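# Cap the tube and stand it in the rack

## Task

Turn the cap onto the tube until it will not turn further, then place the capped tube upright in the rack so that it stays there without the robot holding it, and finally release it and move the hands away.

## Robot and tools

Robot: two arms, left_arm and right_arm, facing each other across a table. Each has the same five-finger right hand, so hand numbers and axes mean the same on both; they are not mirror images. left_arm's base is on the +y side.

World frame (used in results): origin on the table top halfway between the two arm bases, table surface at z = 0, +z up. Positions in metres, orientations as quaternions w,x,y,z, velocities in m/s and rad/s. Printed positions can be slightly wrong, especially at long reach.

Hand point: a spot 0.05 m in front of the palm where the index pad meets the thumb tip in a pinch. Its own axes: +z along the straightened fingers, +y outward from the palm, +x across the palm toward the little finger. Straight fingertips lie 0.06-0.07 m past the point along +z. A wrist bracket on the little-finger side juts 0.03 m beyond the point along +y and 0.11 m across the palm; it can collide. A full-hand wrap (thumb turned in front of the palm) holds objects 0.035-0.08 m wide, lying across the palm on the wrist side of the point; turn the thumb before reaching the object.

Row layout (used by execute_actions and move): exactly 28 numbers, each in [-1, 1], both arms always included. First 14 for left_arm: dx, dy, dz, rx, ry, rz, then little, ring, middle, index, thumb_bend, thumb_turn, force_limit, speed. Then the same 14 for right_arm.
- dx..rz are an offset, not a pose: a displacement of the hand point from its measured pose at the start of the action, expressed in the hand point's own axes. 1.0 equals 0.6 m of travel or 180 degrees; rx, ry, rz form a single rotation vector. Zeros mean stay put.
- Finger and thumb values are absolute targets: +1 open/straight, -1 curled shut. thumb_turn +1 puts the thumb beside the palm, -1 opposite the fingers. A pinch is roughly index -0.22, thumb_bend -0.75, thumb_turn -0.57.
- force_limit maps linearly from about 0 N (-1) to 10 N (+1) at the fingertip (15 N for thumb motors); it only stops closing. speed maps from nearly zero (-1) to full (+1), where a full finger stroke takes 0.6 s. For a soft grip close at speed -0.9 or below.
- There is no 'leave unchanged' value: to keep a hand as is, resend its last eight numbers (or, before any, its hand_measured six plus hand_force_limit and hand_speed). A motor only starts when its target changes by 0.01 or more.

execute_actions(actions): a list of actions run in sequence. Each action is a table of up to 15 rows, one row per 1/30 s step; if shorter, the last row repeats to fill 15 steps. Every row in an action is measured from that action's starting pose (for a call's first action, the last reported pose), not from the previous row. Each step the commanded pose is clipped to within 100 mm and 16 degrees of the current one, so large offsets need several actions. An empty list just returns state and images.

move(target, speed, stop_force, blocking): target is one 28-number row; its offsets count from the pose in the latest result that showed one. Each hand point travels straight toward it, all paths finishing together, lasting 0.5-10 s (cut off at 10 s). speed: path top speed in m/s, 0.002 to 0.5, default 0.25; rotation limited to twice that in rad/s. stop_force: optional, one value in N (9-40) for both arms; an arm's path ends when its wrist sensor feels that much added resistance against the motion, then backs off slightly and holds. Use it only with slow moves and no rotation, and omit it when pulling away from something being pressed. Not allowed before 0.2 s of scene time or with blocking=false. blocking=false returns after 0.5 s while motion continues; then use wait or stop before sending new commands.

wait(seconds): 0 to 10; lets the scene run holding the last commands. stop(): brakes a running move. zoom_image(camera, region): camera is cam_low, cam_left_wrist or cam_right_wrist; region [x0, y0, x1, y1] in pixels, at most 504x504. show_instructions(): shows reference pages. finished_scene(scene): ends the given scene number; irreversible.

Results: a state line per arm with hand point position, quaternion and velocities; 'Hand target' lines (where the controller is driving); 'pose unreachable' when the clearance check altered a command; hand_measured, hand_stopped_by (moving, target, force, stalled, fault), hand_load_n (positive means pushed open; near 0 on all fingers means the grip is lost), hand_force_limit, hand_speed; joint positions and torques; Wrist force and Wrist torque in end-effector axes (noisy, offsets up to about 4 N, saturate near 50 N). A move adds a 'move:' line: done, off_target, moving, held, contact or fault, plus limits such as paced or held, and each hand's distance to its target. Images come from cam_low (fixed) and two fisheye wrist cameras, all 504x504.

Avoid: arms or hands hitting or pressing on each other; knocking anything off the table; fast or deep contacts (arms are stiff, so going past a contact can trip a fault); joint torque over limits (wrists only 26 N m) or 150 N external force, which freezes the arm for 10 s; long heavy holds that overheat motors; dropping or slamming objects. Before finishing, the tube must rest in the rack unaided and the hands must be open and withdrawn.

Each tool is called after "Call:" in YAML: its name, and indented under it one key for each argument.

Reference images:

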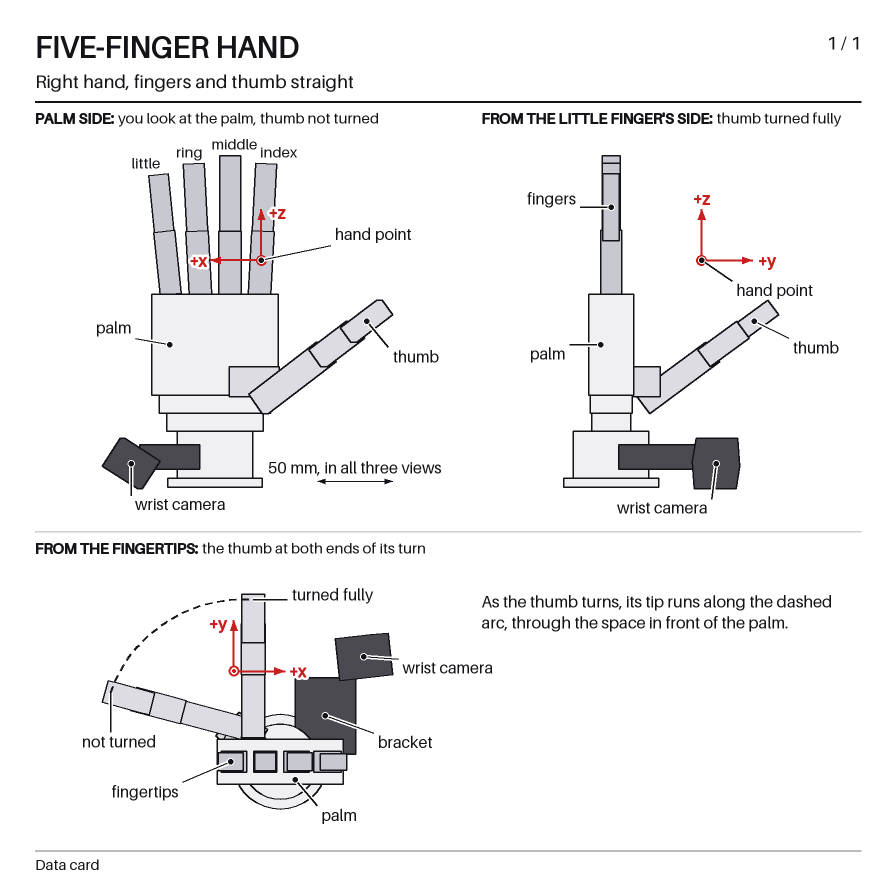

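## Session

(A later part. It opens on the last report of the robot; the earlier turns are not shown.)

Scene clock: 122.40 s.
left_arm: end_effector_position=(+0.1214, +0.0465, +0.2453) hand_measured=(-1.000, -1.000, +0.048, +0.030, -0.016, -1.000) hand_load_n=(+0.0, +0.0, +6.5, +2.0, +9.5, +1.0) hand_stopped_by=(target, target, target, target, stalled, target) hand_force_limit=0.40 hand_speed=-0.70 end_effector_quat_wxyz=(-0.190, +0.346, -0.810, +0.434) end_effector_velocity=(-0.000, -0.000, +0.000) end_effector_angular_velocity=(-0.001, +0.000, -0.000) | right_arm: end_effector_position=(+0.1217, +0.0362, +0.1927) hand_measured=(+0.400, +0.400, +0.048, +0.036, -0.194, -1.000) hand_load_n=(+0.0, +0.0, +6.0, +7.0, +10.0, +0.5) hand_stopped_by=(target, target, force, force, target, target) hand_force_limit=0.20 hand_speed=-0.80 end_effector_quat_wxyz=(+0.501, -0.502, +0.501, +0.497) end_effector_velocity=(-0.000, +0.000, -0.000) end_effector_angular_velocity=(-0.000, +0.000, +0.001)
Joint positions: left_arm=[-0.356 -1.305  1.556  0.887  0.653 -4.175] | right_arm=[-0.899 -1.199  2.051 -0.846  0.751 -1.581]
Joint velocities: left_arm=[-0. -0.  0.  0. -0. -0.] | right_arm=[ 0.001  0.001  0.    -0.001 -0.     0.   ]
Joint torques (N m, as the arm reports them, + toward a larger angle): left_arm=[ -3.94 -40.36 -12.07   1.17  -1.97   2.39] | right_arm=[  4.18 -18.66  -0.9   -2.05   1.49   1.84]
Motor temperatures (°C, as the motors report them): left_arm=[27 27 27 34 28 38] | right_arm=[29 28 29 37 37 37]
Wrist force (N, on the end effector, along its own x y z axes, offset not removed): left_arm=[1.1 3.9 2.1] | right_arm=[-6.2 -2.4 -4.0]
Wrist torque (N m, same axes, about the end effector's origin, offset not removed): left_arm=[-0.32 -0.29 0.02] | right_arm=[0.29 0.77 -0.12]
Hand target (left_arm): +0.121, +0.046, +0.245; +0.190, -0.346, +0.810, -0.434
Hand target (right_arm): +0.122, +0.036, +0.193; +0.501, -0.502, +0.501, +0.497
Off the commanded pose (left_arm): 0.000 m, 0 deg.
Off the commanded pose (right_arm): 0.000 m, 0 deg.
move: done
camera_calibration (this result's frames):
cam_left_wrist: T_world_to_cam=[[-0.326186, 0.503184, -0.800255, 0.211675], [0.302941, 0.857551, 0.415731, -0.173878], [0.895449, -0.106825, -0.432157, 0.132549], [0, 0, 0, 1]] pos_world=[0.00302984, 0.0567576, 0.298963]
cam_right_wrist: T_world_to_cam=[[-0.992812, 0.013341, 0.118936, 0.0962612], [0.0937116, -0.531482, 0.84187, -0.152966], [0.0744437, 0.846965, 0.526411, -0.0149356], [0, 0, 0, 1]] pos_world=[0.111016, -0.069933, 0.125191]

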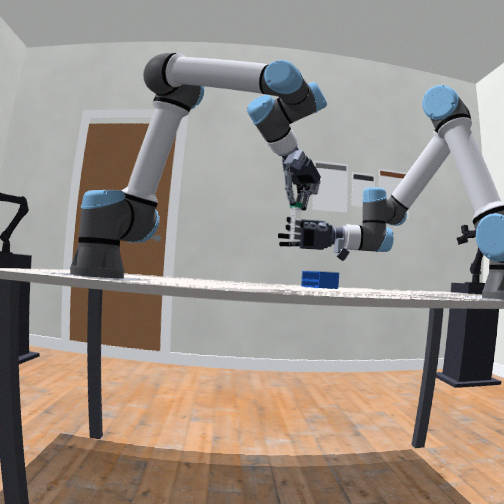

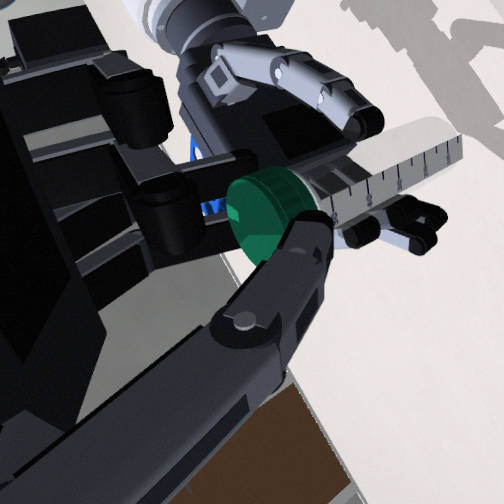

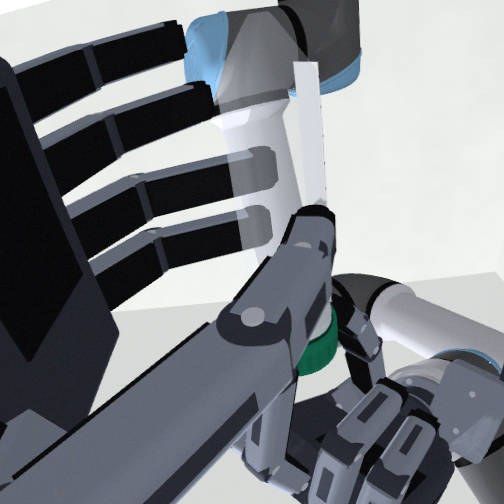

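Call:
move:
  target: [0,0,0,0,0,0,-1,-1,0.045,0.03,-0.03,-1,0.4,-0.7,0,0,0,0,0,0,0.7,0.7,0.7,0.7,0.8,-1,0.2,0]

Call:
move:
  target: [0,0,0,0,0,0,-1,-1,0.045,0.03,-0.03,-1,0.4,-0.7,0.005,0.062,0.06,0,0,0,0.7,0.7,0.7,0.7,0.8,-1,0.2,0]
  speed: 0.04

Call:
zoom_image:
  camera: "cam_low"
  region: [255, 185, 335, 255]

Scene clock: 123.87 s.
left_arm: end_effector_position=(+0.1214, +0.0465, +0.2453) hand_measured=(-1.000, -1.000, +0.048, +0.030, -0.014, -1.000) hand_load_n=(+0.0, +0.0, +7.0, +3.0, +8.0, +1.0) hand_stopped_by=(target, target, target, target, stalled, target) hand_force_limit=0.40 hand_speed=-0.70 end_effector_quat_wxyz=(-0.190, +0.346, -0.810, +0.434) end_effector_velocity=(-0.000, -0.000, -0.000) end_effector_angular_velocity=(+0.000, -0.000, +0.000) | right_arm: end_effector_position=(+0.1216, +0.0362, +0.1926) hand_measured=(+0.700, +0.700, +0.700, +0.700, +0.800, -1.000) hand_load_n=(+0.0, +0.0, +0.0, +0.0, +0.0, +0.0) hand_stopped_by=(target, target, target, target, target, target) hand_force_limit=0.20 hand_speed=0.00 end_effector_quat_wxyz=(+0.501, -0.502, +0.501, +0.497) end_effector_velocity=(-0.000, +0.000, -0.000) end_effector_angular_velocity=(-0.000, -0.001, +0.000)
Joint positions: left_arm=[-0.356 -1.305  1.556  0.887  0.653 -4.175] | right_arm=[-0.899 -1.199  2.051 -0.846  0.751 -1.581]
Joint velocities: left_arm=[ 0.     0.001 -0.    -0.     0.    -0.   ] | right_arm=[ 0.     0.001 -0.    -0.     0.    -0.001]
Joint torques (N m, as the arm reports them, + toward a larger angle): left_arm=[ -4.78 -37.99 -11.82   1.99  -2.05   2.57] | right_arm=[  3.5  -31.19 -17.22  -1.5    1.43   1.2 ]
Motor temperatures (°C, as the motors report them): left_arm=[27 27 27 34 28 38] | right_arm=[29 28 29 37 37 37]
Wrist force (N, on the end effector, along its own x y z axes, offset not removed): left_arm=[0.5 -0.7 1.6] | right_arm=[0.5 1.1 -0.7]
Wrist torque (N m, same axes, about the end effector's origin, offset not removed): left_arm=[-0.44 -0.29 -0.05] | right_arm=[0.39 0.09 0.21]
Hand target (left_arm): +0.121, +0.046, +0.245; +0.190, -0.346, +0.810, -0.434
Hand target (right_arm): +0.122, +0.036, +0.193; +0.501, -0.502, +0.501, +0.497
Off the commanded pose (left_arm): 0.000 m, 0 deg.
Off the commanded pose (right_arm): 0.000 m, 0 deg.
move: done
camera_calibration (this result's frames):
cam_left_wrist: T_world_to_cam=[[-0.326188, 0.50318, -0.800257, 0.211678], [0.302942, 0.857554, 0.415726, -0.173879], [0.895448, -0.106827, -0.432158, 0.13255], [0, 0, 0, 1]] pos_world=[0.00303019, 0.0567583, 0.298966]
cam_right_wrist: T_world_to_cam=[[-0.992805, 0.0133483, 0.119, 0.0962432], [0.0937668, -0.53143, 0.841896, -0.152948], [0.0744782, 0.846997, 0.526355, -0.0148997], [0, 0, 0, 1]] pos_world=[0.111002, -0.0699461, 0.125156]

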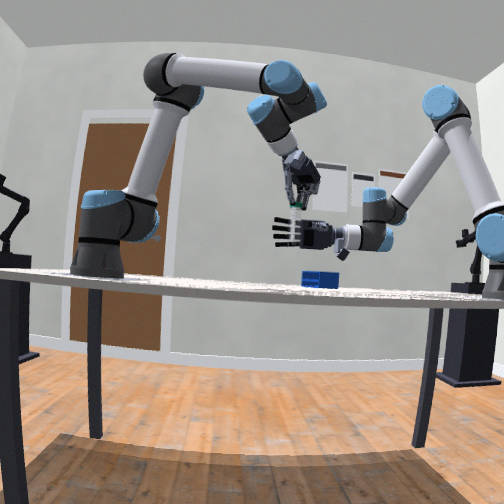

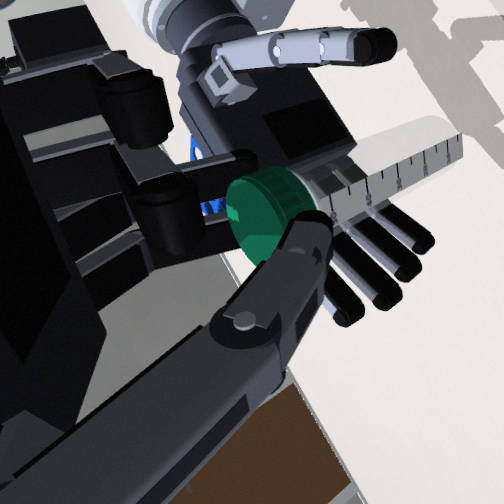

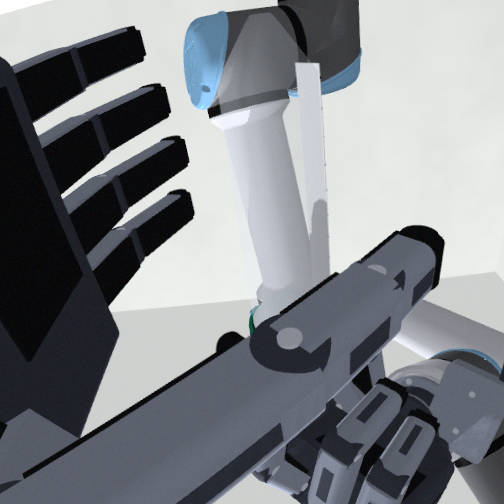

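Scene clock: 125.57 s.
left_arm: end_effector_position=(+0.1214, +0.0465, +0.2453) hand_measured=(-1.000, -1.000, +0.048, +0.030, -0.014, -1.000) hand_load_n=(+0.0, +0.0, +7.0, +3.0, +8.0, +1.0) hand_stopped_by=(target, target, target, target, stalled, target) hand_force_limit=0.40 hand_speed=-0.70 end_effector_quat_wxyz=(-0.190, +0.346, -0.810, +0.434) end_effector_velocity=(+0.000, +0.000, +0.000) end_effector_angular_velocity=(-0.000, -0.001, -0.000) | right_arm: end_effector_position=(+0.0847, +0.0722, +0.1893) hand_measured=(+0.700, +0.700, +0.700, +0.700, +0.800, -1.000) hand_load_n=(+0.0, +0.0, +0.0, +0.0, +0.0, +0.0) hand_stopped_by=(target, target, target, target, target, target) hand_force_limit=0.20 hand_speed=0.00 end_effector_quat_wxyz=(+0.501, -0.502, +0.501, +0.497) end_effector_velocity=(-0.001, +0.001, -0.000) end_effector_angular_velocity=(-0.000, +0.000, -0.001)
Joint positions: left_arm=[-0.356 -1.305  1.556  0.887  0.653 -4.175] | right_arm=[-0.777 -1.163  2.006 -0.837  0.874 -1.58 ]
Joint velocities: left_arm=[ 0.    -0.001  0.     0.    -0.     0.001] | right_arm=[ 0.004  0.002 -0.002  0.     0.005  0.   ]
Joint torques (N m, as the arm reports them, + toward a larger angle): left_arm=[ -4.92 -37.31 -10.95   1.85  -2.04   2.64] | right_arm=[  8.46 -22.69 -26.42   0.8    2.86   2.42]
Motor temperatures (°C, as the motors report them): left_arm=[27 27 27 34 28 38] | right_arm=[29 28 29 37 37 37]
Wrist force (N, on the end effector, along its own x y z axes, offset not removed): left_arm=[0.5 -0.7 1.3] | right_arm=[3.5 0.9 2.4]
Wrist torque (N m, same axes, about the end effector's origin, offset not removed): left_arm=[-0.36 -0.30 -0.01] | right_arm=[0.05 -0.59 0.17]
Hand target (left_arm): +0.121, +0.046, +0.245; +0.190, -0.346, +0.810, -0.434
Hand target (right_arm): +0.085, +0.072, +0.189; +0.501, -0.502, +0.501, +0.497
Off the commanded pose (left_arm): 0.000 m, 0 deg.
Off the commanded pose (right_arm): 0.000 m, 0 deg.
move: done
camera_calibration (this result's frames):
cam_left_wrist: T_world_to_cam=[[-0.326188, 0.50318, -0.800257, 0.211678], [0.302942, 0.857554, 0.415725, -0.173879], [0.895448, -0.106827, -0.432158, 0.13255], [0, 0, 0, 1]] pos_world=[0.0030302, 0.0567582, 0.298966]
cam_right_wrist: T_world_to_cam=[[-0.992791, 0.0133142, 0.11912, 0.0594384], [0.093878, -0.531528, 0.841822, -0.127581], [0.074524, 0.846936, 0.526446, -0.040919], [0, 0, 0, 1]] pos_world=[0.0740364, -0.0339488, 0.121862]

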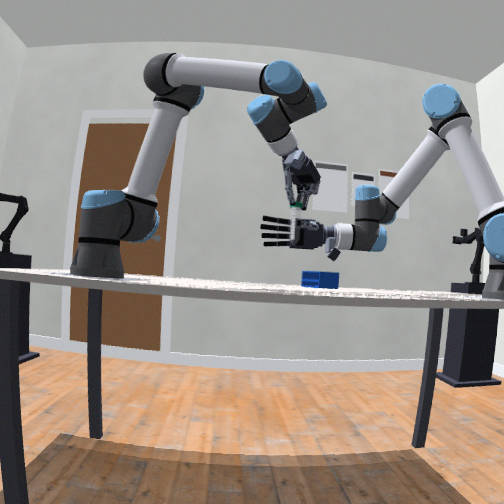

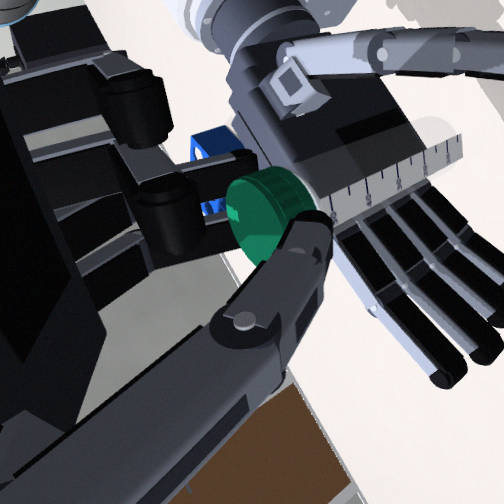

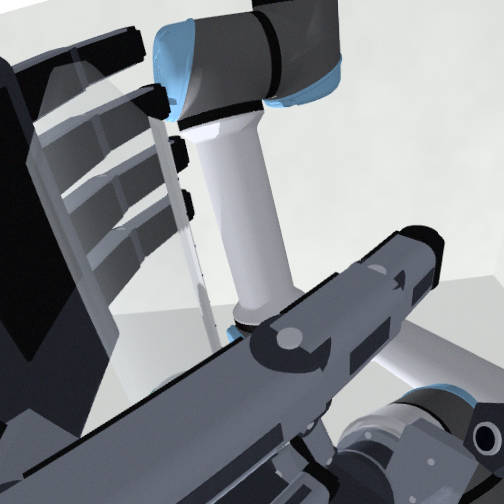

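Region (255, 185, 335, 255) of cam_low's 504x504 image, scaled by 6.300, with more detail than that image has; it fills the top 441 rows of this view, and the rest is white.

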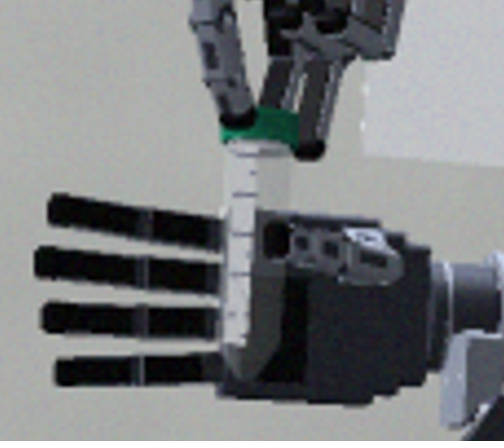

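Call:
move:
  target: [0,0,0,0,0,0,-1,-1,0.045,0.03,-0.03,-1,0.4,-0.7,0,0.004,0,0,0,0,0.7,-1,-1,-1,0.8,-1,0.3,-0.6]
  speed: 0.02

Call:
zoom_image:
  camera: "cam_low"
  region: [255, 185, 335, 255]

Scene clock: 128.57 s.
left_arm: end_effector_position=(+0.1214, +0.0465, +0.2453) hand_measured=(-1.000, -1.000, +0.048, +0.030, -0.014, -1.000) hand_load_n=(+0.0, +0.0, +6.5, +0.0, +12.0, -0.5) hand_stopped_by=(target, target, target, target, stalled, target) hand_force_limit=0.40 hand_speed=-0.70 end_effector_quat_wxyz=(-0.190, +0.346, -0.810, +0.434) end_effector_velocity=(+0.000, +0.000, -0.000) end_effector_angular_velocity=(+0.002, -0.001, -0.001) | right_arm: end_effector_position=(+0.0823, +0.0722, +0.1893) hand_measured=(+0.700, -0.916, -0.874, -0.850, +0.800, -1.000) hand_load_n=(+0.0, +8.0, +1.0, +2.5, +0.0, +0.0) hand_stopped_by=(target, force, force, force, target, target) hand_force_limit=0.30 hand_speed=-0.60 end_effector_quat_wxyz=(+0.501, -0.502, +0.501, +0.497) end_effector_velocity=(+0.000, +0.000, -0.000) end_effector_angular_velocity=(-0.000, +0.001, -0.001)
Joint positions: left_arm=[-0.356 -1.305  1.556  0.887  0.653 -4.175] | right_arm=[-0.772 -1.164  2.009 -0.838  0.878 -1.58 ]
Joint velocities: left_arm=[-0.     0.001  0.     0.     0.     0.001] | right_arm=[0.    0.001 0.    0.    0.001 0.   ]
Joint torques (N m, as the arm reports them, + toward a larger angle): left_arm=[ -3.7  -38.86 -11.48   2.08  -2.15   2.53] | right_arm=[  9.85 -39.25  -3.39  -2.72  -1.14   1.32]
Motor temperatures (°C, as the motors report them): left_arm=[27 27 27 34 28 38] | right_arm=[29 28 29 37 37 37]
Wrist force (N, on the end effector, along its own x y z axes, offset not removed): left_arm=[7.0 1.1 -4.1] | right_arm=[0.5 -8.0 -1.5]
Wrist torque (N m, same axes, about the end effector's origin, offset not removed): left_arm=[-0.41 -0.20 -0.04] | right_arm=[0.08 0.27 0.43]
Hand target (left_arm): +0.121, +0.046, +0.245; +0.190, -0.346, +0.810, -0.434
Hand target (right_arm): +0.082, +0.072, +0.189; +0.501, -0.502, +0.501, +0.497
Off the commanded pose (left_arm): 0.000 m, 0 deg.
Off the commanded pose (right_arm): 0.000 m, 0 deg.
move: done
camera_calibration (this result's frames):
cam_left_wrist: T_world_to_cam=[[-0.326188, 0.50318, -0.800257, 0.211678], [0.302943, 0.857553, 0.415725, -0.173879], [0.895448, -0.106827, -0.432159, 0.132551], [0, 0, 0, 1]] pos_world=[0.00303005, 0.0567583, 0.298966]
cam_right_wrist: T_world_to_cam=[[-0.992787, 0.0133838, 0.119143, 0.057064], [0.0938598, -0.531539, 0.841817, -0.127343], [0.074596, 0.846928, 0.526449, -0.0407558], [0, 0, 0, 1]] pos_world=[0.071645, -0.0339345, 0.121857]

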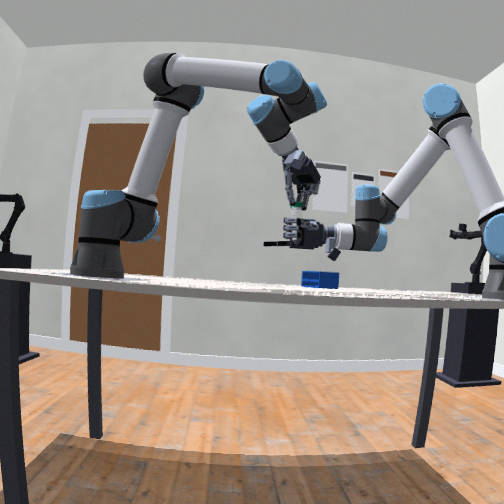

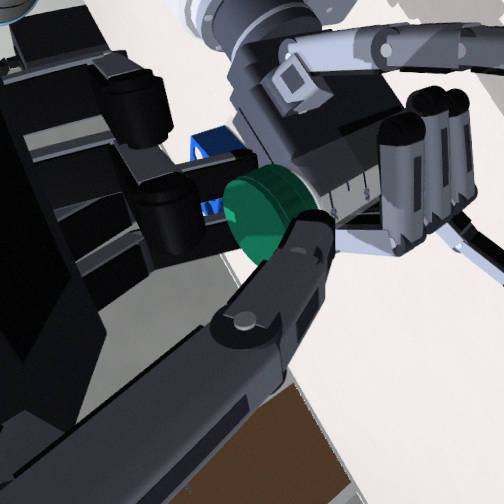

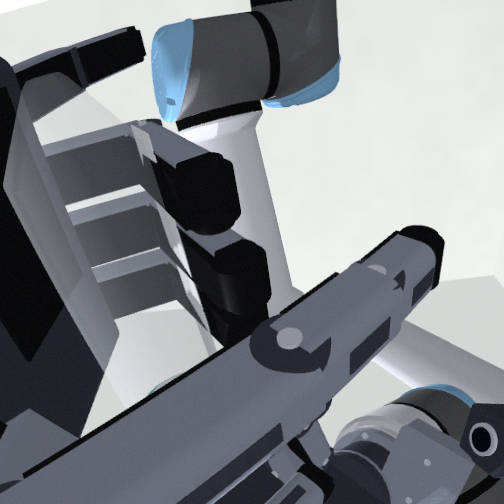

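Region (255, 185, 335, 255) of cam_low's 504x504 image, scaled by 6.300, with more detail than that image has; it fills the top 441 rows of this view, and the rest is white.

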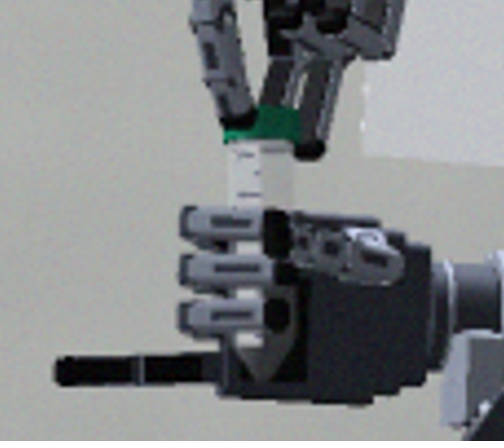

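Call:
move:
  target: [0,0,0,0,0,0,-1,-1,0.045,0.03,-0.03,-1,0.4,-0.7,0,-0.002,0.003,0,0,0,0.7,-0.985,-0.985,-0.985,0.8,-1,1,-0.8]
  speed: 0.02

Scene clock: 129.40 s.
left_arm: end_effector_position=(+0.1214, +0.0465, +0.2453) hand_measured=(-1.000, -1.000, +0.048, +0.030, -0.014, -1.000) hand_load_n=(+0.0, +0.0, +8.5, +2.0, +9.5, +1.5) hand_stopped_by=(target, target, target, target, stalled, target) hand_force_limit=0.40 hand_speed=-0.70 end_effector_quat_wxyz=(-0.190, +0.346, -0.810, +0.434) end_effector_velocity=(-0.000, -0.000, -0.000) end_effector_angular_velocity=(+0.001, -0.000, -0.000) | right_arm: end_effector_position=(+0.0834, +0.0739, +0.1893) hand_measured=(+0.700, -0.924, -0.902, -0.876, +0.800, -1.000) hand_load_n=(+0.0, +5.0, +5.0, +4.5, +0.0, +0.0) hand_stopped_by=(target, force, force, force, target, target) hand_force_limit=1.00 hand_speed=-0.80 end_effector_quat_wxyz=(+0.501, -0.502, +0.501, +0.497) end_effector_velocity=(-0.000, +0.001, -0.000) end_effector_angular_velocity=(-0.001, +0.001, +0.001)
Joint positions: left_arm=[-0.356 -1.305  1.556  0.887  0.653 -4.175] | right_arm=[-0.772 -1.161  2.003 -0.836  0.879 -1.58 ]
Joint velocities: left_arm=[-0.     0.001 -0.     0.     0.    -0.   ] | right_arm=[ 0.001  0.002 -0.003  0.002  0.     0.   ]
Joint torques (N m, as the arm reports them, + toward a larger angle): left_arm=[ -3.87 -38.2  -10.47   1.95  -2.07   2.67] | right_arm=[  9.06 -23.46 -26.4    0.62   2.96   1.37]
Motor temperatures (°C, as the motors report them): left_arm=[27 27 27 34 28 38] | right_arm=[29 28 29 37 37 37]
Wrist force (N, on the end effector, along its own x y z axes, offset not removed): left_arm=[1.0 -2.2 2.3] | right_arm=[-1.0 -1.7 -3.1]
Wrist torque (N m, same axes, about the end effector's origin, offset not removed): left_arm=[-0.40 -0.29 0.01] | right_arm=[0.03 0.76 -0.05]
Hand target (left_arm): +0.121, +0.046, +0.245; +0.190, -0.346, +0.810, -0.434
Hand target (right_arm): +0.084, +0.074, +0.189; +0.501, -0.502, +0.501, +0.497
Off the commanded pose (left_arm): 0.000 m, 0 deg.
Off the commanded pose (right_arm): 0.000 m, 0 deg.
move: done
camera_calibration (this result's frames):
cam_left_wrist: T_world_to_cam=[[-0.326188, 0.50318, -0.800257, 0.211678], [0.302943, 0.857553, 0.415726, -0.173879], [0.895448, -0.106827, -0.432158, 0.13255], [0, 0, 0, 1]] pos_world=[0.00303016, 0.0567583, 0.298966]
cam_right_wrist: T_world_to_cam=[[-0.992788, 0.0133602, 0.119138, 0.0581757], [0.0938675, -0.531539, 0.841817, -0.126536], [0.074573, 0.846929, 0.526451, -0.0422894], [0, 0, 0, 1]] pos_world=[0.0727874, -0.0322199, 0.121853]

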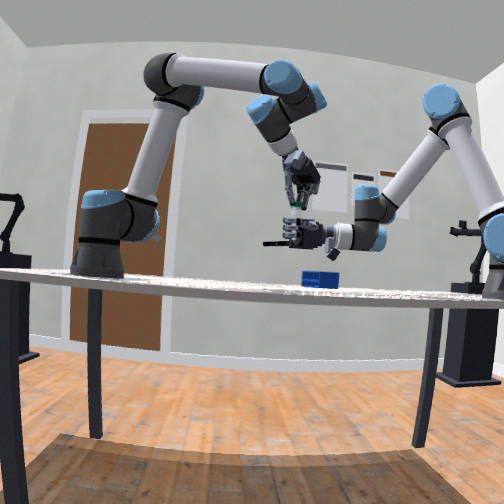

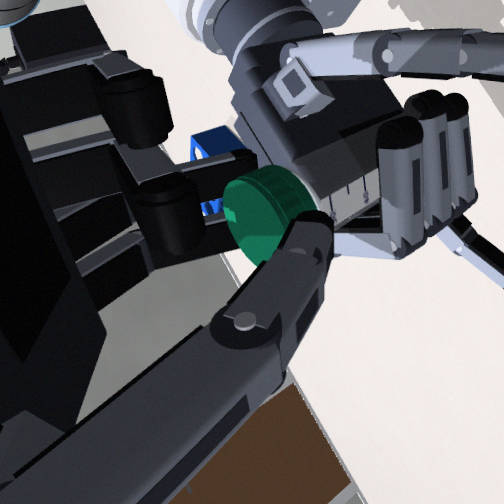

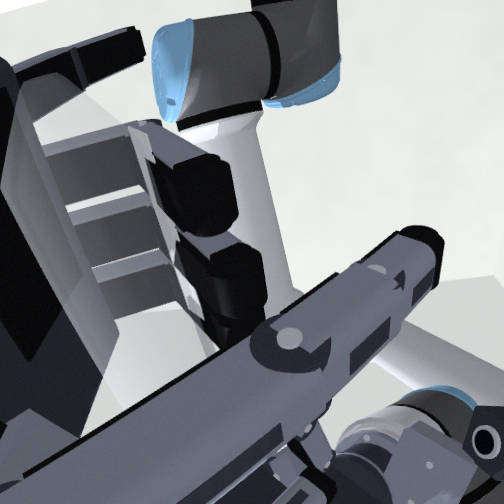

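Squeeze again, release left to see the natural seat.

Call:
move:
  target: [0,0,0,0,0,0,-1,-1,0.3,0.3,0.27,-1,0.4,-0.7,0,0,0,0,0,0,0.7,-1,-1,-1,0.8,-1,1,-0.8]

Call:
zoom_image:
  camera: "cam_low"
  region: [275, 190, 315, 230]

Scene clock: 130.77 s.
left_arm: end_effector_position=(+0.1214, +0.0465, +0.2453) hand_measured=(-1.000, -1.000, +0.300, +0.300, +0.270, -1.000) hand_load_n=(+0.0, +0.0, +0.0, +0.0, +0.0, +0.0) hand_stopped_by=(target, target, target, target, target, target) hand_force_limit=0.40 hand_speed=-0.70 end_effector_quat_wxyz=(-0.190, +0.346, -0.810, +0.434) end_effector_velocity=(+0.000, +0.000, +0.001) end_effector_angular_velocity=(-0.002, +0.001, +0.000) | right_arm: end_effector_position=(+0.0834, +0.0739, +0.1893) hand_measured=(+0.700, -0.938, -0.918, -0.894, +0.800, -1.000) hand_load_n=(+0.0, +10.0, +11.0, +10.0, +0.0, +0.0) hand_stopped_by=(target, force, force, force, target, target) hand_force_limit=1.00 hand_speed=-0.80 end_effector_quat_wxyz=(+0.501, -0.502, +0.501, +0.497) end_effector_velocity=(+0.000, -0.000, -0.000) end_effector_angular_velocity=(-0.001, +0.001, -0.001)
Joint positions: left_arm=[-0.356 -1.305  1.556  0.887  0.653 -4.175] | right_arm=[-0.772 -1.161  2.003 -0.836  0.879 -1.58 ]
Joint velocities: left_arm=[-0.    -0.002  0.    -0.     0.    -0.   ] | right_arm=[-0.    -0.     0.     0.002  0.001 -0.   ]
Joint torques (N m, as the arm reports them, + toward a larger angle): left_arm=[ -3.88 -39.24 -11.15   1.77  -2.03   2.74] | right_arm=[  3.73 -40.5   -3.45  -2.91  -2.63   1.54]
Motor temperatures (°C, as the motors report them): left_arm=[27 27 27 34 28 38] | right_arm=[29 28 29 37 37 37]
Wrist force (N, on the end effector, along its own x y z axes, offset not removed): left_arm=[0.9 -1.3 1.6] | right_arm=[0.8 -1.8 -4.5]
Wrist torque (N m, same axes, about the end effector's origin, offset not removed): left_arm=[-0.46 -0.33 -0.01] | right_arm=[-0.02 0.23 0.23]
Hand target (left_arm): +0.121, +0.046, +0.245; +0.190, -0.346, +0.810, -0.434
Hand target (right_arm): +0.083, +0.074, +0.189; +0.501, -0.502, +0.501, +0.497
Off the commanded pose (left_arm): 0.000 m, 0 deg.
Off the commanded pose (right_arm): 0.000 m, 0 deg.
move: done
camera_calibration (this result's frames):
cam_left_wrist: T_world_to_cam=[[-0.326188, 0.50318, -0.800257, 0.211678], [0.302943, 0.857554, 0.415725, -0.173879], [0.895448, -0.106827, -0.432158, 0.132551], [0, 0, 0, 1]] pos_world=[0.00303012, 0.0567582, 0.298966]
cam_right_wrist: T_world_to_cam=[[-0.992787, 0.0133503, 0.119143, 0.0581691], [0.0938776, -0.531532, 0.84182, -0.126532], [0.0745667, 0.846933, 0.526445, -0.0422861], [0, 0, 0, 1]] pos_world=[0.0727812, -0.0322191, 0.121848]

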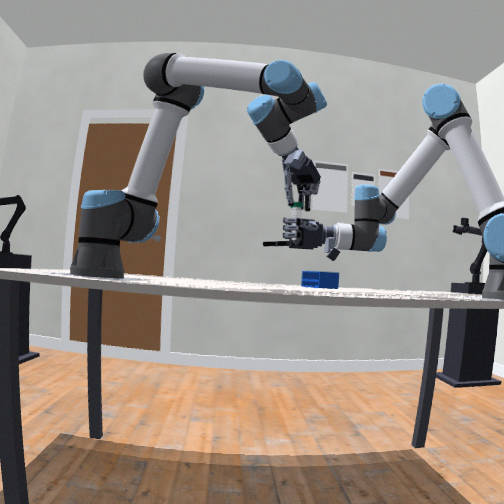

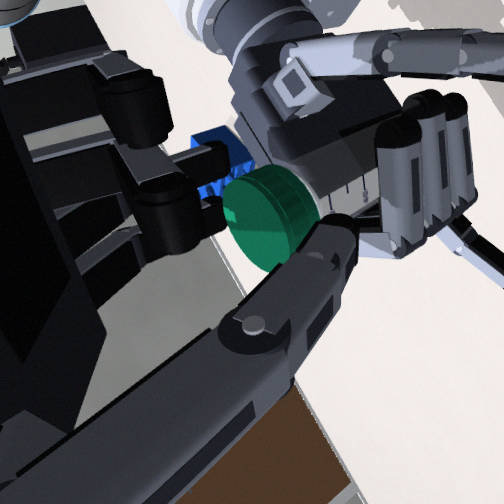

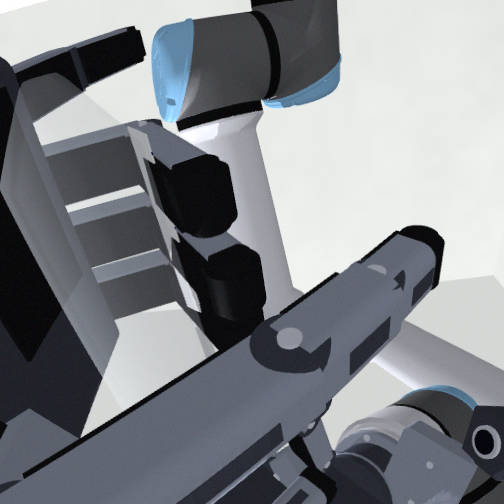

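Region (275, 190, 315, 230) of cam_low's 504x504 image, scaled by 12.600, with more detail than that image has.

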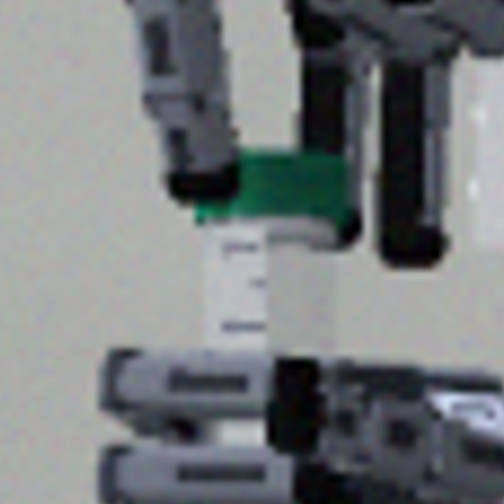

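Call:
move:
  target: [0,0,0,0,0,0,-1,-1,0.045,0.03,-0.03,-1,0.4,-0.7,0.0015,0,0.0025,0,0,0,0.7,-1,-1,-1,0.8,-1,1,-0.8]

Call:
move:
  target: [0.0056,-0.0061,0.0091,0.0025,0.208,0.138,-1,-1,0.045,0.03,-0.03,-1,0.4,-0.7,0,0,0,0,0,0,0.7,-1,-1,-1,0.8,-1,1,-0.8]
  speed: 0.2

Call:
zoom_image:
  camera: "cam_low"
  region: [275, 190, 315, 230]

Call:
move:
  target: [0.0056,-0.0061,0.0091,0.0025,0.208,0.138,-1,-1,0.045,0.03,-0.03,-1,0.4,-0.7,0.001,0,0,0,0,0,0.7,-1,-1,-1,0.8,-1,1,-0.8]
  speed: 0.2

Call:
zoom_image:
  camera: "cam_low"
  region: [275, 190, 315, 230]

Scene clock: 132.47 s.
left_arm: end_effector_position=(+0.1214, +0.0465, +0.2453) hand_measured=(-1.000, -1.000, +0.048, +0.030, -0.006, -1.000) hand_load_n=(+0.0, +0.0, +5.0, +1.0, +10.5, +1.0) hand_stopped_by=(target, target, target, target, force, target) hand_force_limit=0.40 hand_speed=-0.70 end_effector_quat_wxyz=(-0.190, +0.346, -0.810, +0.434) end_effector_velocity=(+0.000, -0.000, -0.000) end_effector_angular_velocity=(+0.001, -0.001, -0.000) | right_arm: end_effector_position=(+0.0835, +0.0754, +0.1884) hand_measured=(+0.700, -0.938, -0.918, -0.894, +0.800, -1.000) hand_load_n=(+0.0, +8.5, +9.0, +7.5, +0.0, +0.0) hand_stopped_by=(target, force, force, force, target, target) hand_force_limit=1.00 hand_speed=-0.80 end_effector_quat_wxyz=(+0.501, -0.502, +0.501, +0.497) end_effector_velocity=(-0.000, -0.000, -0.001) end_effector_angular_velocity=(-0.001, +0.002, +0.001)
Joint positions: left_arm=[-0.356 -1.305  1.556  0.887  0.653 -4.175] | right_arm=[-0.77  -1.156  1.999 -0.837  0.881 -1.58 ]
Joint velocities: left_arm=[ 0.     0.001 -0.    -0.    -0.     0.001] | right_arm=[ 0.     0.001 -0.     0.001 -0.     0.001]
Joint torques (N m, as the arm reports them, + toward a larger angle): left_arm=[ -3.94 -37.61 -11.18   1.88  -1.93   2.79] | right_arm=[ 11.94 -19.54 -22.33  -0.93   0.94   1.43]
Motor temperatures (°C, as the motors report them): left_arm=[27 27 27 34 28 38] | right_arm=[29 28 29 37 37 37]
Wrist force (N, on the end effector, along its own x y z axes, offset not removed): left_arm=[1.9 3.7 0.6] | right_arm=[-6.8 -3.6 -4.9]
Wrist torque (N m, same axes, about the end effector's origin, offset not removed): left_arm=[-0.60 -0.23 0.00] | right_arm=[0.24 0.77 -0.18]
Hand target (left_arm): +0.121, +0.046, +0.245; +0.190, -0.346, +0.810, -0.434
Hand target (right_arm): +0.083, +0.075, +0.188; +0.501, -0.502, +0.501, +0.497
Off the commanded pose (left_arm): 0.000 m, 0 deg.
Off the commanded pose (right_arm): 0.000 m, 0 deg.
move: done
camera_calibration (this result's frames):
cam_left_wrist: T_world_to_cam=[[-0.326188, 0.50318, -0.800257, 0.211678], [0.302943, 0.857553, 0.415726, -0.173879], [0.895448, -0.106827, -0.432158, 0.13255], [0, 0, 0, 1]] pos_world=[0.00303015, 0.0567583, 0.298966]
cam_right_wrist: T_world_to_cam=[[-0.99279, 0.0133833, 0.119116, 0.0582833], [0.0938335, -0.531583, 0.841793, -0.124974], [0.0745861, 0.846901, 0.526494, -0.0431012], [0, 0, 0, 1]] pos_world=[0.0728046, -0.0307118, 0.120953]

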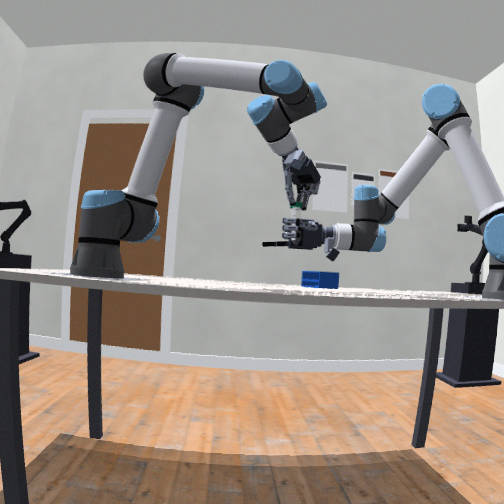

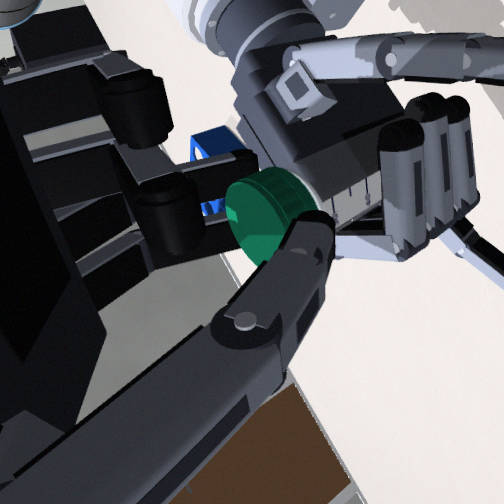

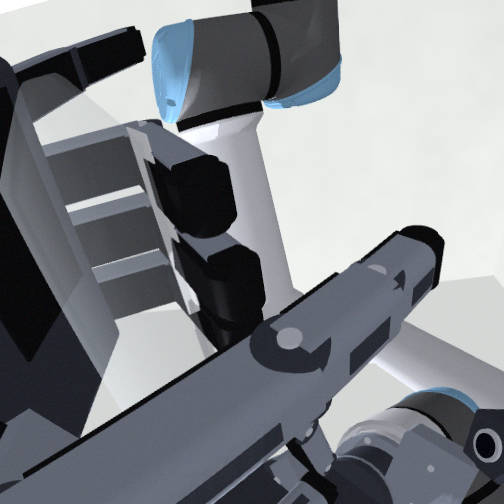

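Scene clock: 134.93 s.
left_arm: end_effector_position=(+0.1239, +0.0395, +0.2462) hand_measured=(-1.000, -1.000, +0.048, +0.030, -0.006, -1.000) hand_load_n=(+0.0, +0.0, +8.0, +2.5, +10.0, -1.0) hand_stopped_by=(target, target, target, target, force, target) hand_force_limit=0.40 hand_speed=-0.70 end_effector_quat_wxyz=(-0.011, +0.010, -0.881, +0.474) end_effector_velocity=(+0.000, -0.001, -0.000) end_effector_angular_velocity=(+0.001, +0.002, -0.012) | right_arm: end_effector_position=(+0.0835, +0.0754, +0.1884) hand_measured=(+0.700, -0.938, -0.920, -0.896, +0.800, -1.000) hand_load_n=(+0.0, +1.5, +1.5, +0.5, +0.0, +0.0) hand_stopped_by=(target, force, force, force, target, target) hand_force_limit=1.00 hand_speed=-0.80 end_effector_quat_wxyz=(+0.501, -0.502, +0.501, +0.497) end_effector_velocity=(+0.000, -0.000, -0.000) end_effector_angular_velocity=(-0.001, -0.001, -0.001)
Joint positions: left_arm=[-0.12  -1.573  1.755  0.415  1.369 -3.264] | right_arm=[-0.77  -1.156  1.999 -0.837  0.881 -1.58 ]
Joint velocities: left_arm=[ 0.008  0.002 -0.003 -0.001  0.018  0.01 ] | right_arm=[-0.    -0.     0.     0.001  0.    -0.001]
Joint torques (N m, as the arm reports them, + toward a larger angle): left_arm=[ 10.68  -9.66 -29.16  -0.18   1.35   2.84] | right_arm=[ -9.02 -33.61 -22.62  -0.66   0.72   1.37]
Motor temperatures (°C, as the motors report them): left_arm=[27 27 27 34 28 38] | right_arm=[29 28 29 37 37 37]
Wrist force (N, on the end effector, along its own x y z axes, offset not removed): left_arm=[2.8 -4.1 3.9] | right_arm=[4.6 -4.5 0.9]
Wrist torque (N m, same axes, about the end effector's origin, offset not removed): left_arm=[-0.07 -0.43 -0.12] | right_arm=[-0.25 -0.28 0.22]
Hand target (left_arm): +0.124, +0.039, +0.246; +0.011, -0.009, +0.881, -0.474
Hand target (right_arm): +0.083, +0.075, +0.188; +0.501, -0.502, +0.501, +0.497
Off the commanded pose (left_arm): 0.001 m, 0 deg.
Off the commanded pose (right_arm): 0.000 m, 0 deg.
move: done
camera_calibration (this result's frames):
cam_left_wrist: T_world_to_cam=[[0.126143, 0.586071, -0.80038, 0.157418], [0.818742, 0.394062, 0.417585, -0.215052], [0.560134, -0.70798, -0.430132, 0.194723], [0, 0, 0, 1]] pos_world=[0.0471438, 0.130345, 0.299553]
cam_right_wrist: T_world_to_cam=[[-0.992788, 0.0133791, 0.119136, 0.0582777], [0.093854, -0.531562, 0.841804, -0.124963], [0.0745906, 0.846914, 0.526472, -0.0430898], [0, 0, 0, 1]] pos_world=[0.0727998, -0.0307121, 0.120937]

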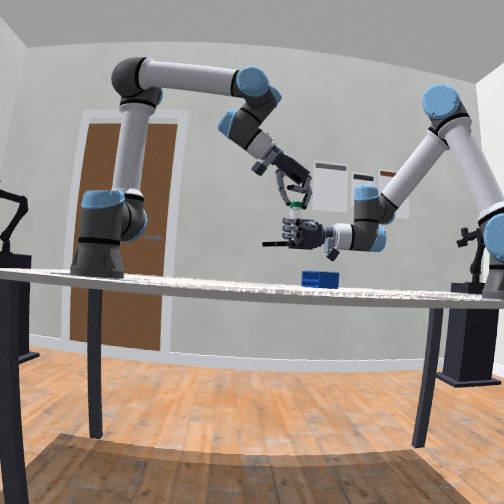

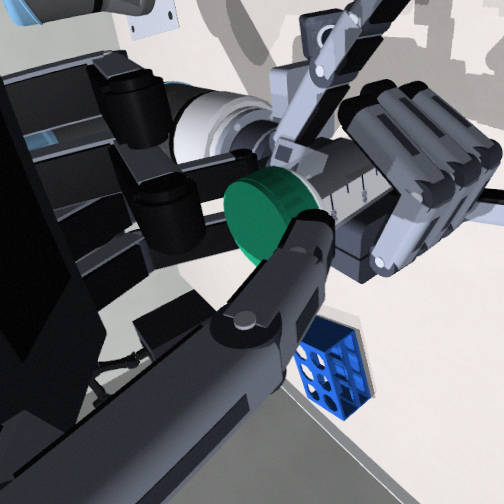

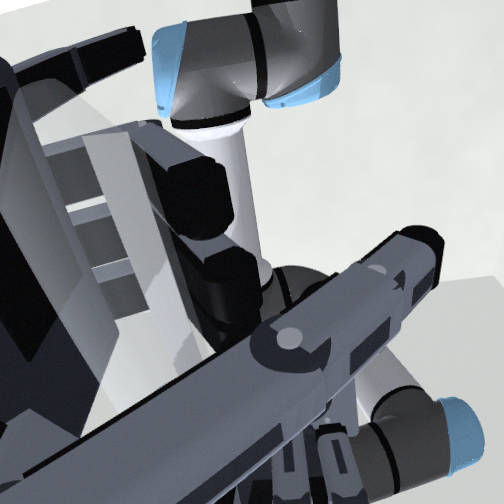

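Region (275, 190, 315, 230) of cam_low's 504x504 image, scaled by 12.600, with more detail than that image has.

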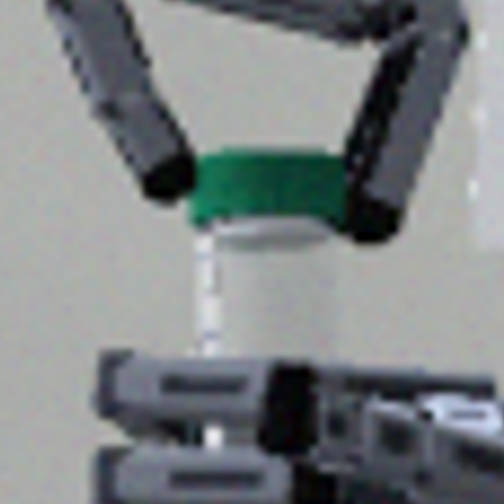

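Scene clock: 137.43 s.
left_arm: end_effector_position=(+0.1210, +0.0330, +0.2463) hand_measured=(-1.000, -1.000, +0.048, +0.030, -0.006, -1.000) hand_load_n=(+0.0, +0.0, +8.5, +3.5, +9.5, -1.0) hand_stopped_by=(target, target, target, target, force, target) hand_force_limit=0.40 hand_speed=-0.70 end_effector_quat_wxyz=(-0.169, +0.328, +0.818, -0.442) end_effector_velocity=(-0.000, -0.000, -0.000) end_effector_angular_velocity=(+0.003, -0.001, -0.011) | right_arm: end_effector_position=(+0.0835, +0.0754, +0.1878) hand_measured=(+0.700, -0.938, -0.920, -0.896, +0.800, -1.000) hand_load_n=(+0.0, +1.5, +0.0, +0.0, +0.0, +0.0) hand_stopped_by=(target, force, force, force, target, target) hand_force_limit=1.00 hand_speed=-0.80 end_effector_quat_wxyz=(+0.501, -0.502, +0.501, +0.497) end_effector_velocity=(+0.000, -0.000, +0.001) end_effector_angular_velocity=(+0.002, -0.001, -0.000)
Joint positions: left_arm=[ 0.24  -1.351  1.543  0.626  2.281 -2.518] | right_arm=[-0.77  -1.155  1.999 -0.838  0.881 -1.58 ]
Joint velocities: left_arm=[ 0.002  0.007 -0.008  0.013  0.008  0.015] | right_arm=[-0.    -0.001  0.    -0.001  0.     0.   ]
Joint torques (N m, as the arm reports them, + toward a larger angle): left_arm=[ 13.61 -17.41 -31.91   3.25   0.97   2.82] | right_arm=[ -5.85 -23.55  -2.86  -2.95  -0.8    1.36]
Motor temperatures (°C, as the motors report them): left_arm=[27 27 27 34 28 38] | right_arm=[29 28 29 37 37 37]
Wrist force (N, on the end effector, along its own x y z axes, offset not removed): left_arm=[3.0 -4.4 4.4] | right_arm=[3.6 -5.5 -3.8]
Wrist torque (N m, same axes, about the end effector's origin, offset not removed): left_arm=[-0.25 -0.38 -0.06] | right_arm=[0.25 -0.20 0.27]
Hand target (left_arm): +0.121, +0.033, +0.246; -0.169, +0.328, +0.818, -0.441
Hand target (right_arm): +0.083, +0.075, +0.188; +0.501, -0.502, +0.501, +0.497
Off the commanded pose (left_arm): 0.000 m, 0 deg.
Off the commanded pose (right_arm): 0.000 m, 0 deg.
move: done
camera_calibration (this result's frames):
cam_left_wrist: T_world_to_cam=[[0.505579, 0.326727, -0.798523, 0.123864], [0.856871, -0.298286, 0.420473, -0.192663], [-0.100809, -0.896813, -0.430771, 0.27814], [0, 0, 0, 1]] pos_world=[0.130504, 0.151501, 0.299732]
cam_right_wrist: T_world_to_cam=[[-0.992786, 0.0133929, 0.119148, 0.0583522], [0.0938585, -0.53155, 0.841811, -0.124457], [0.0746076, 0.846921, 0.526458, -0.0427656], [0, 0, 0, 1]] pos_world=[0.0728032, -0.0307173, 0.120331]

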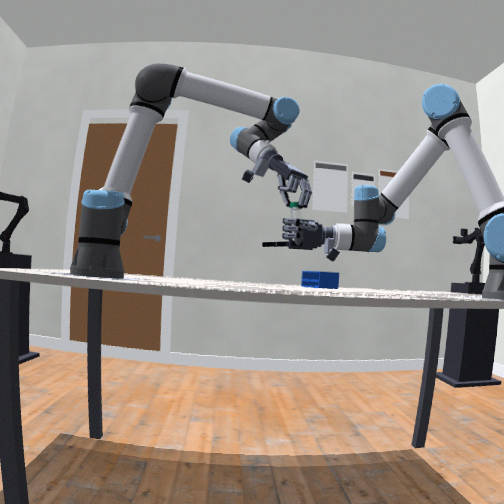

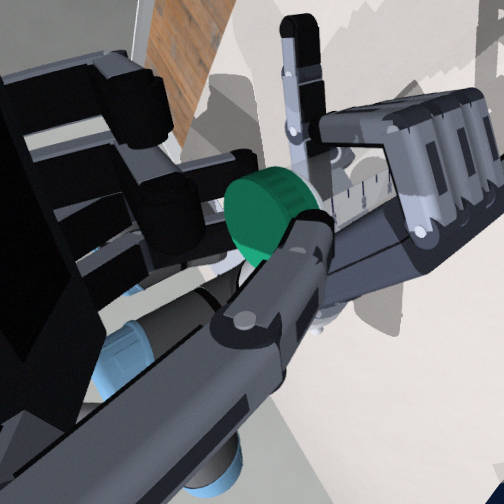

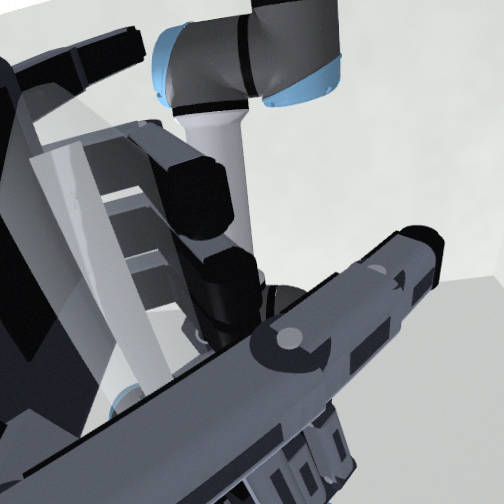

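Region (275, 190, 315, 230) of cam_low's 504x504 image, scaled by 12.600, with more detail than that image has.

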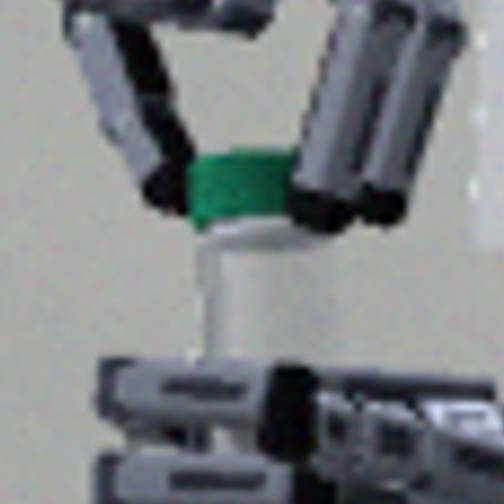

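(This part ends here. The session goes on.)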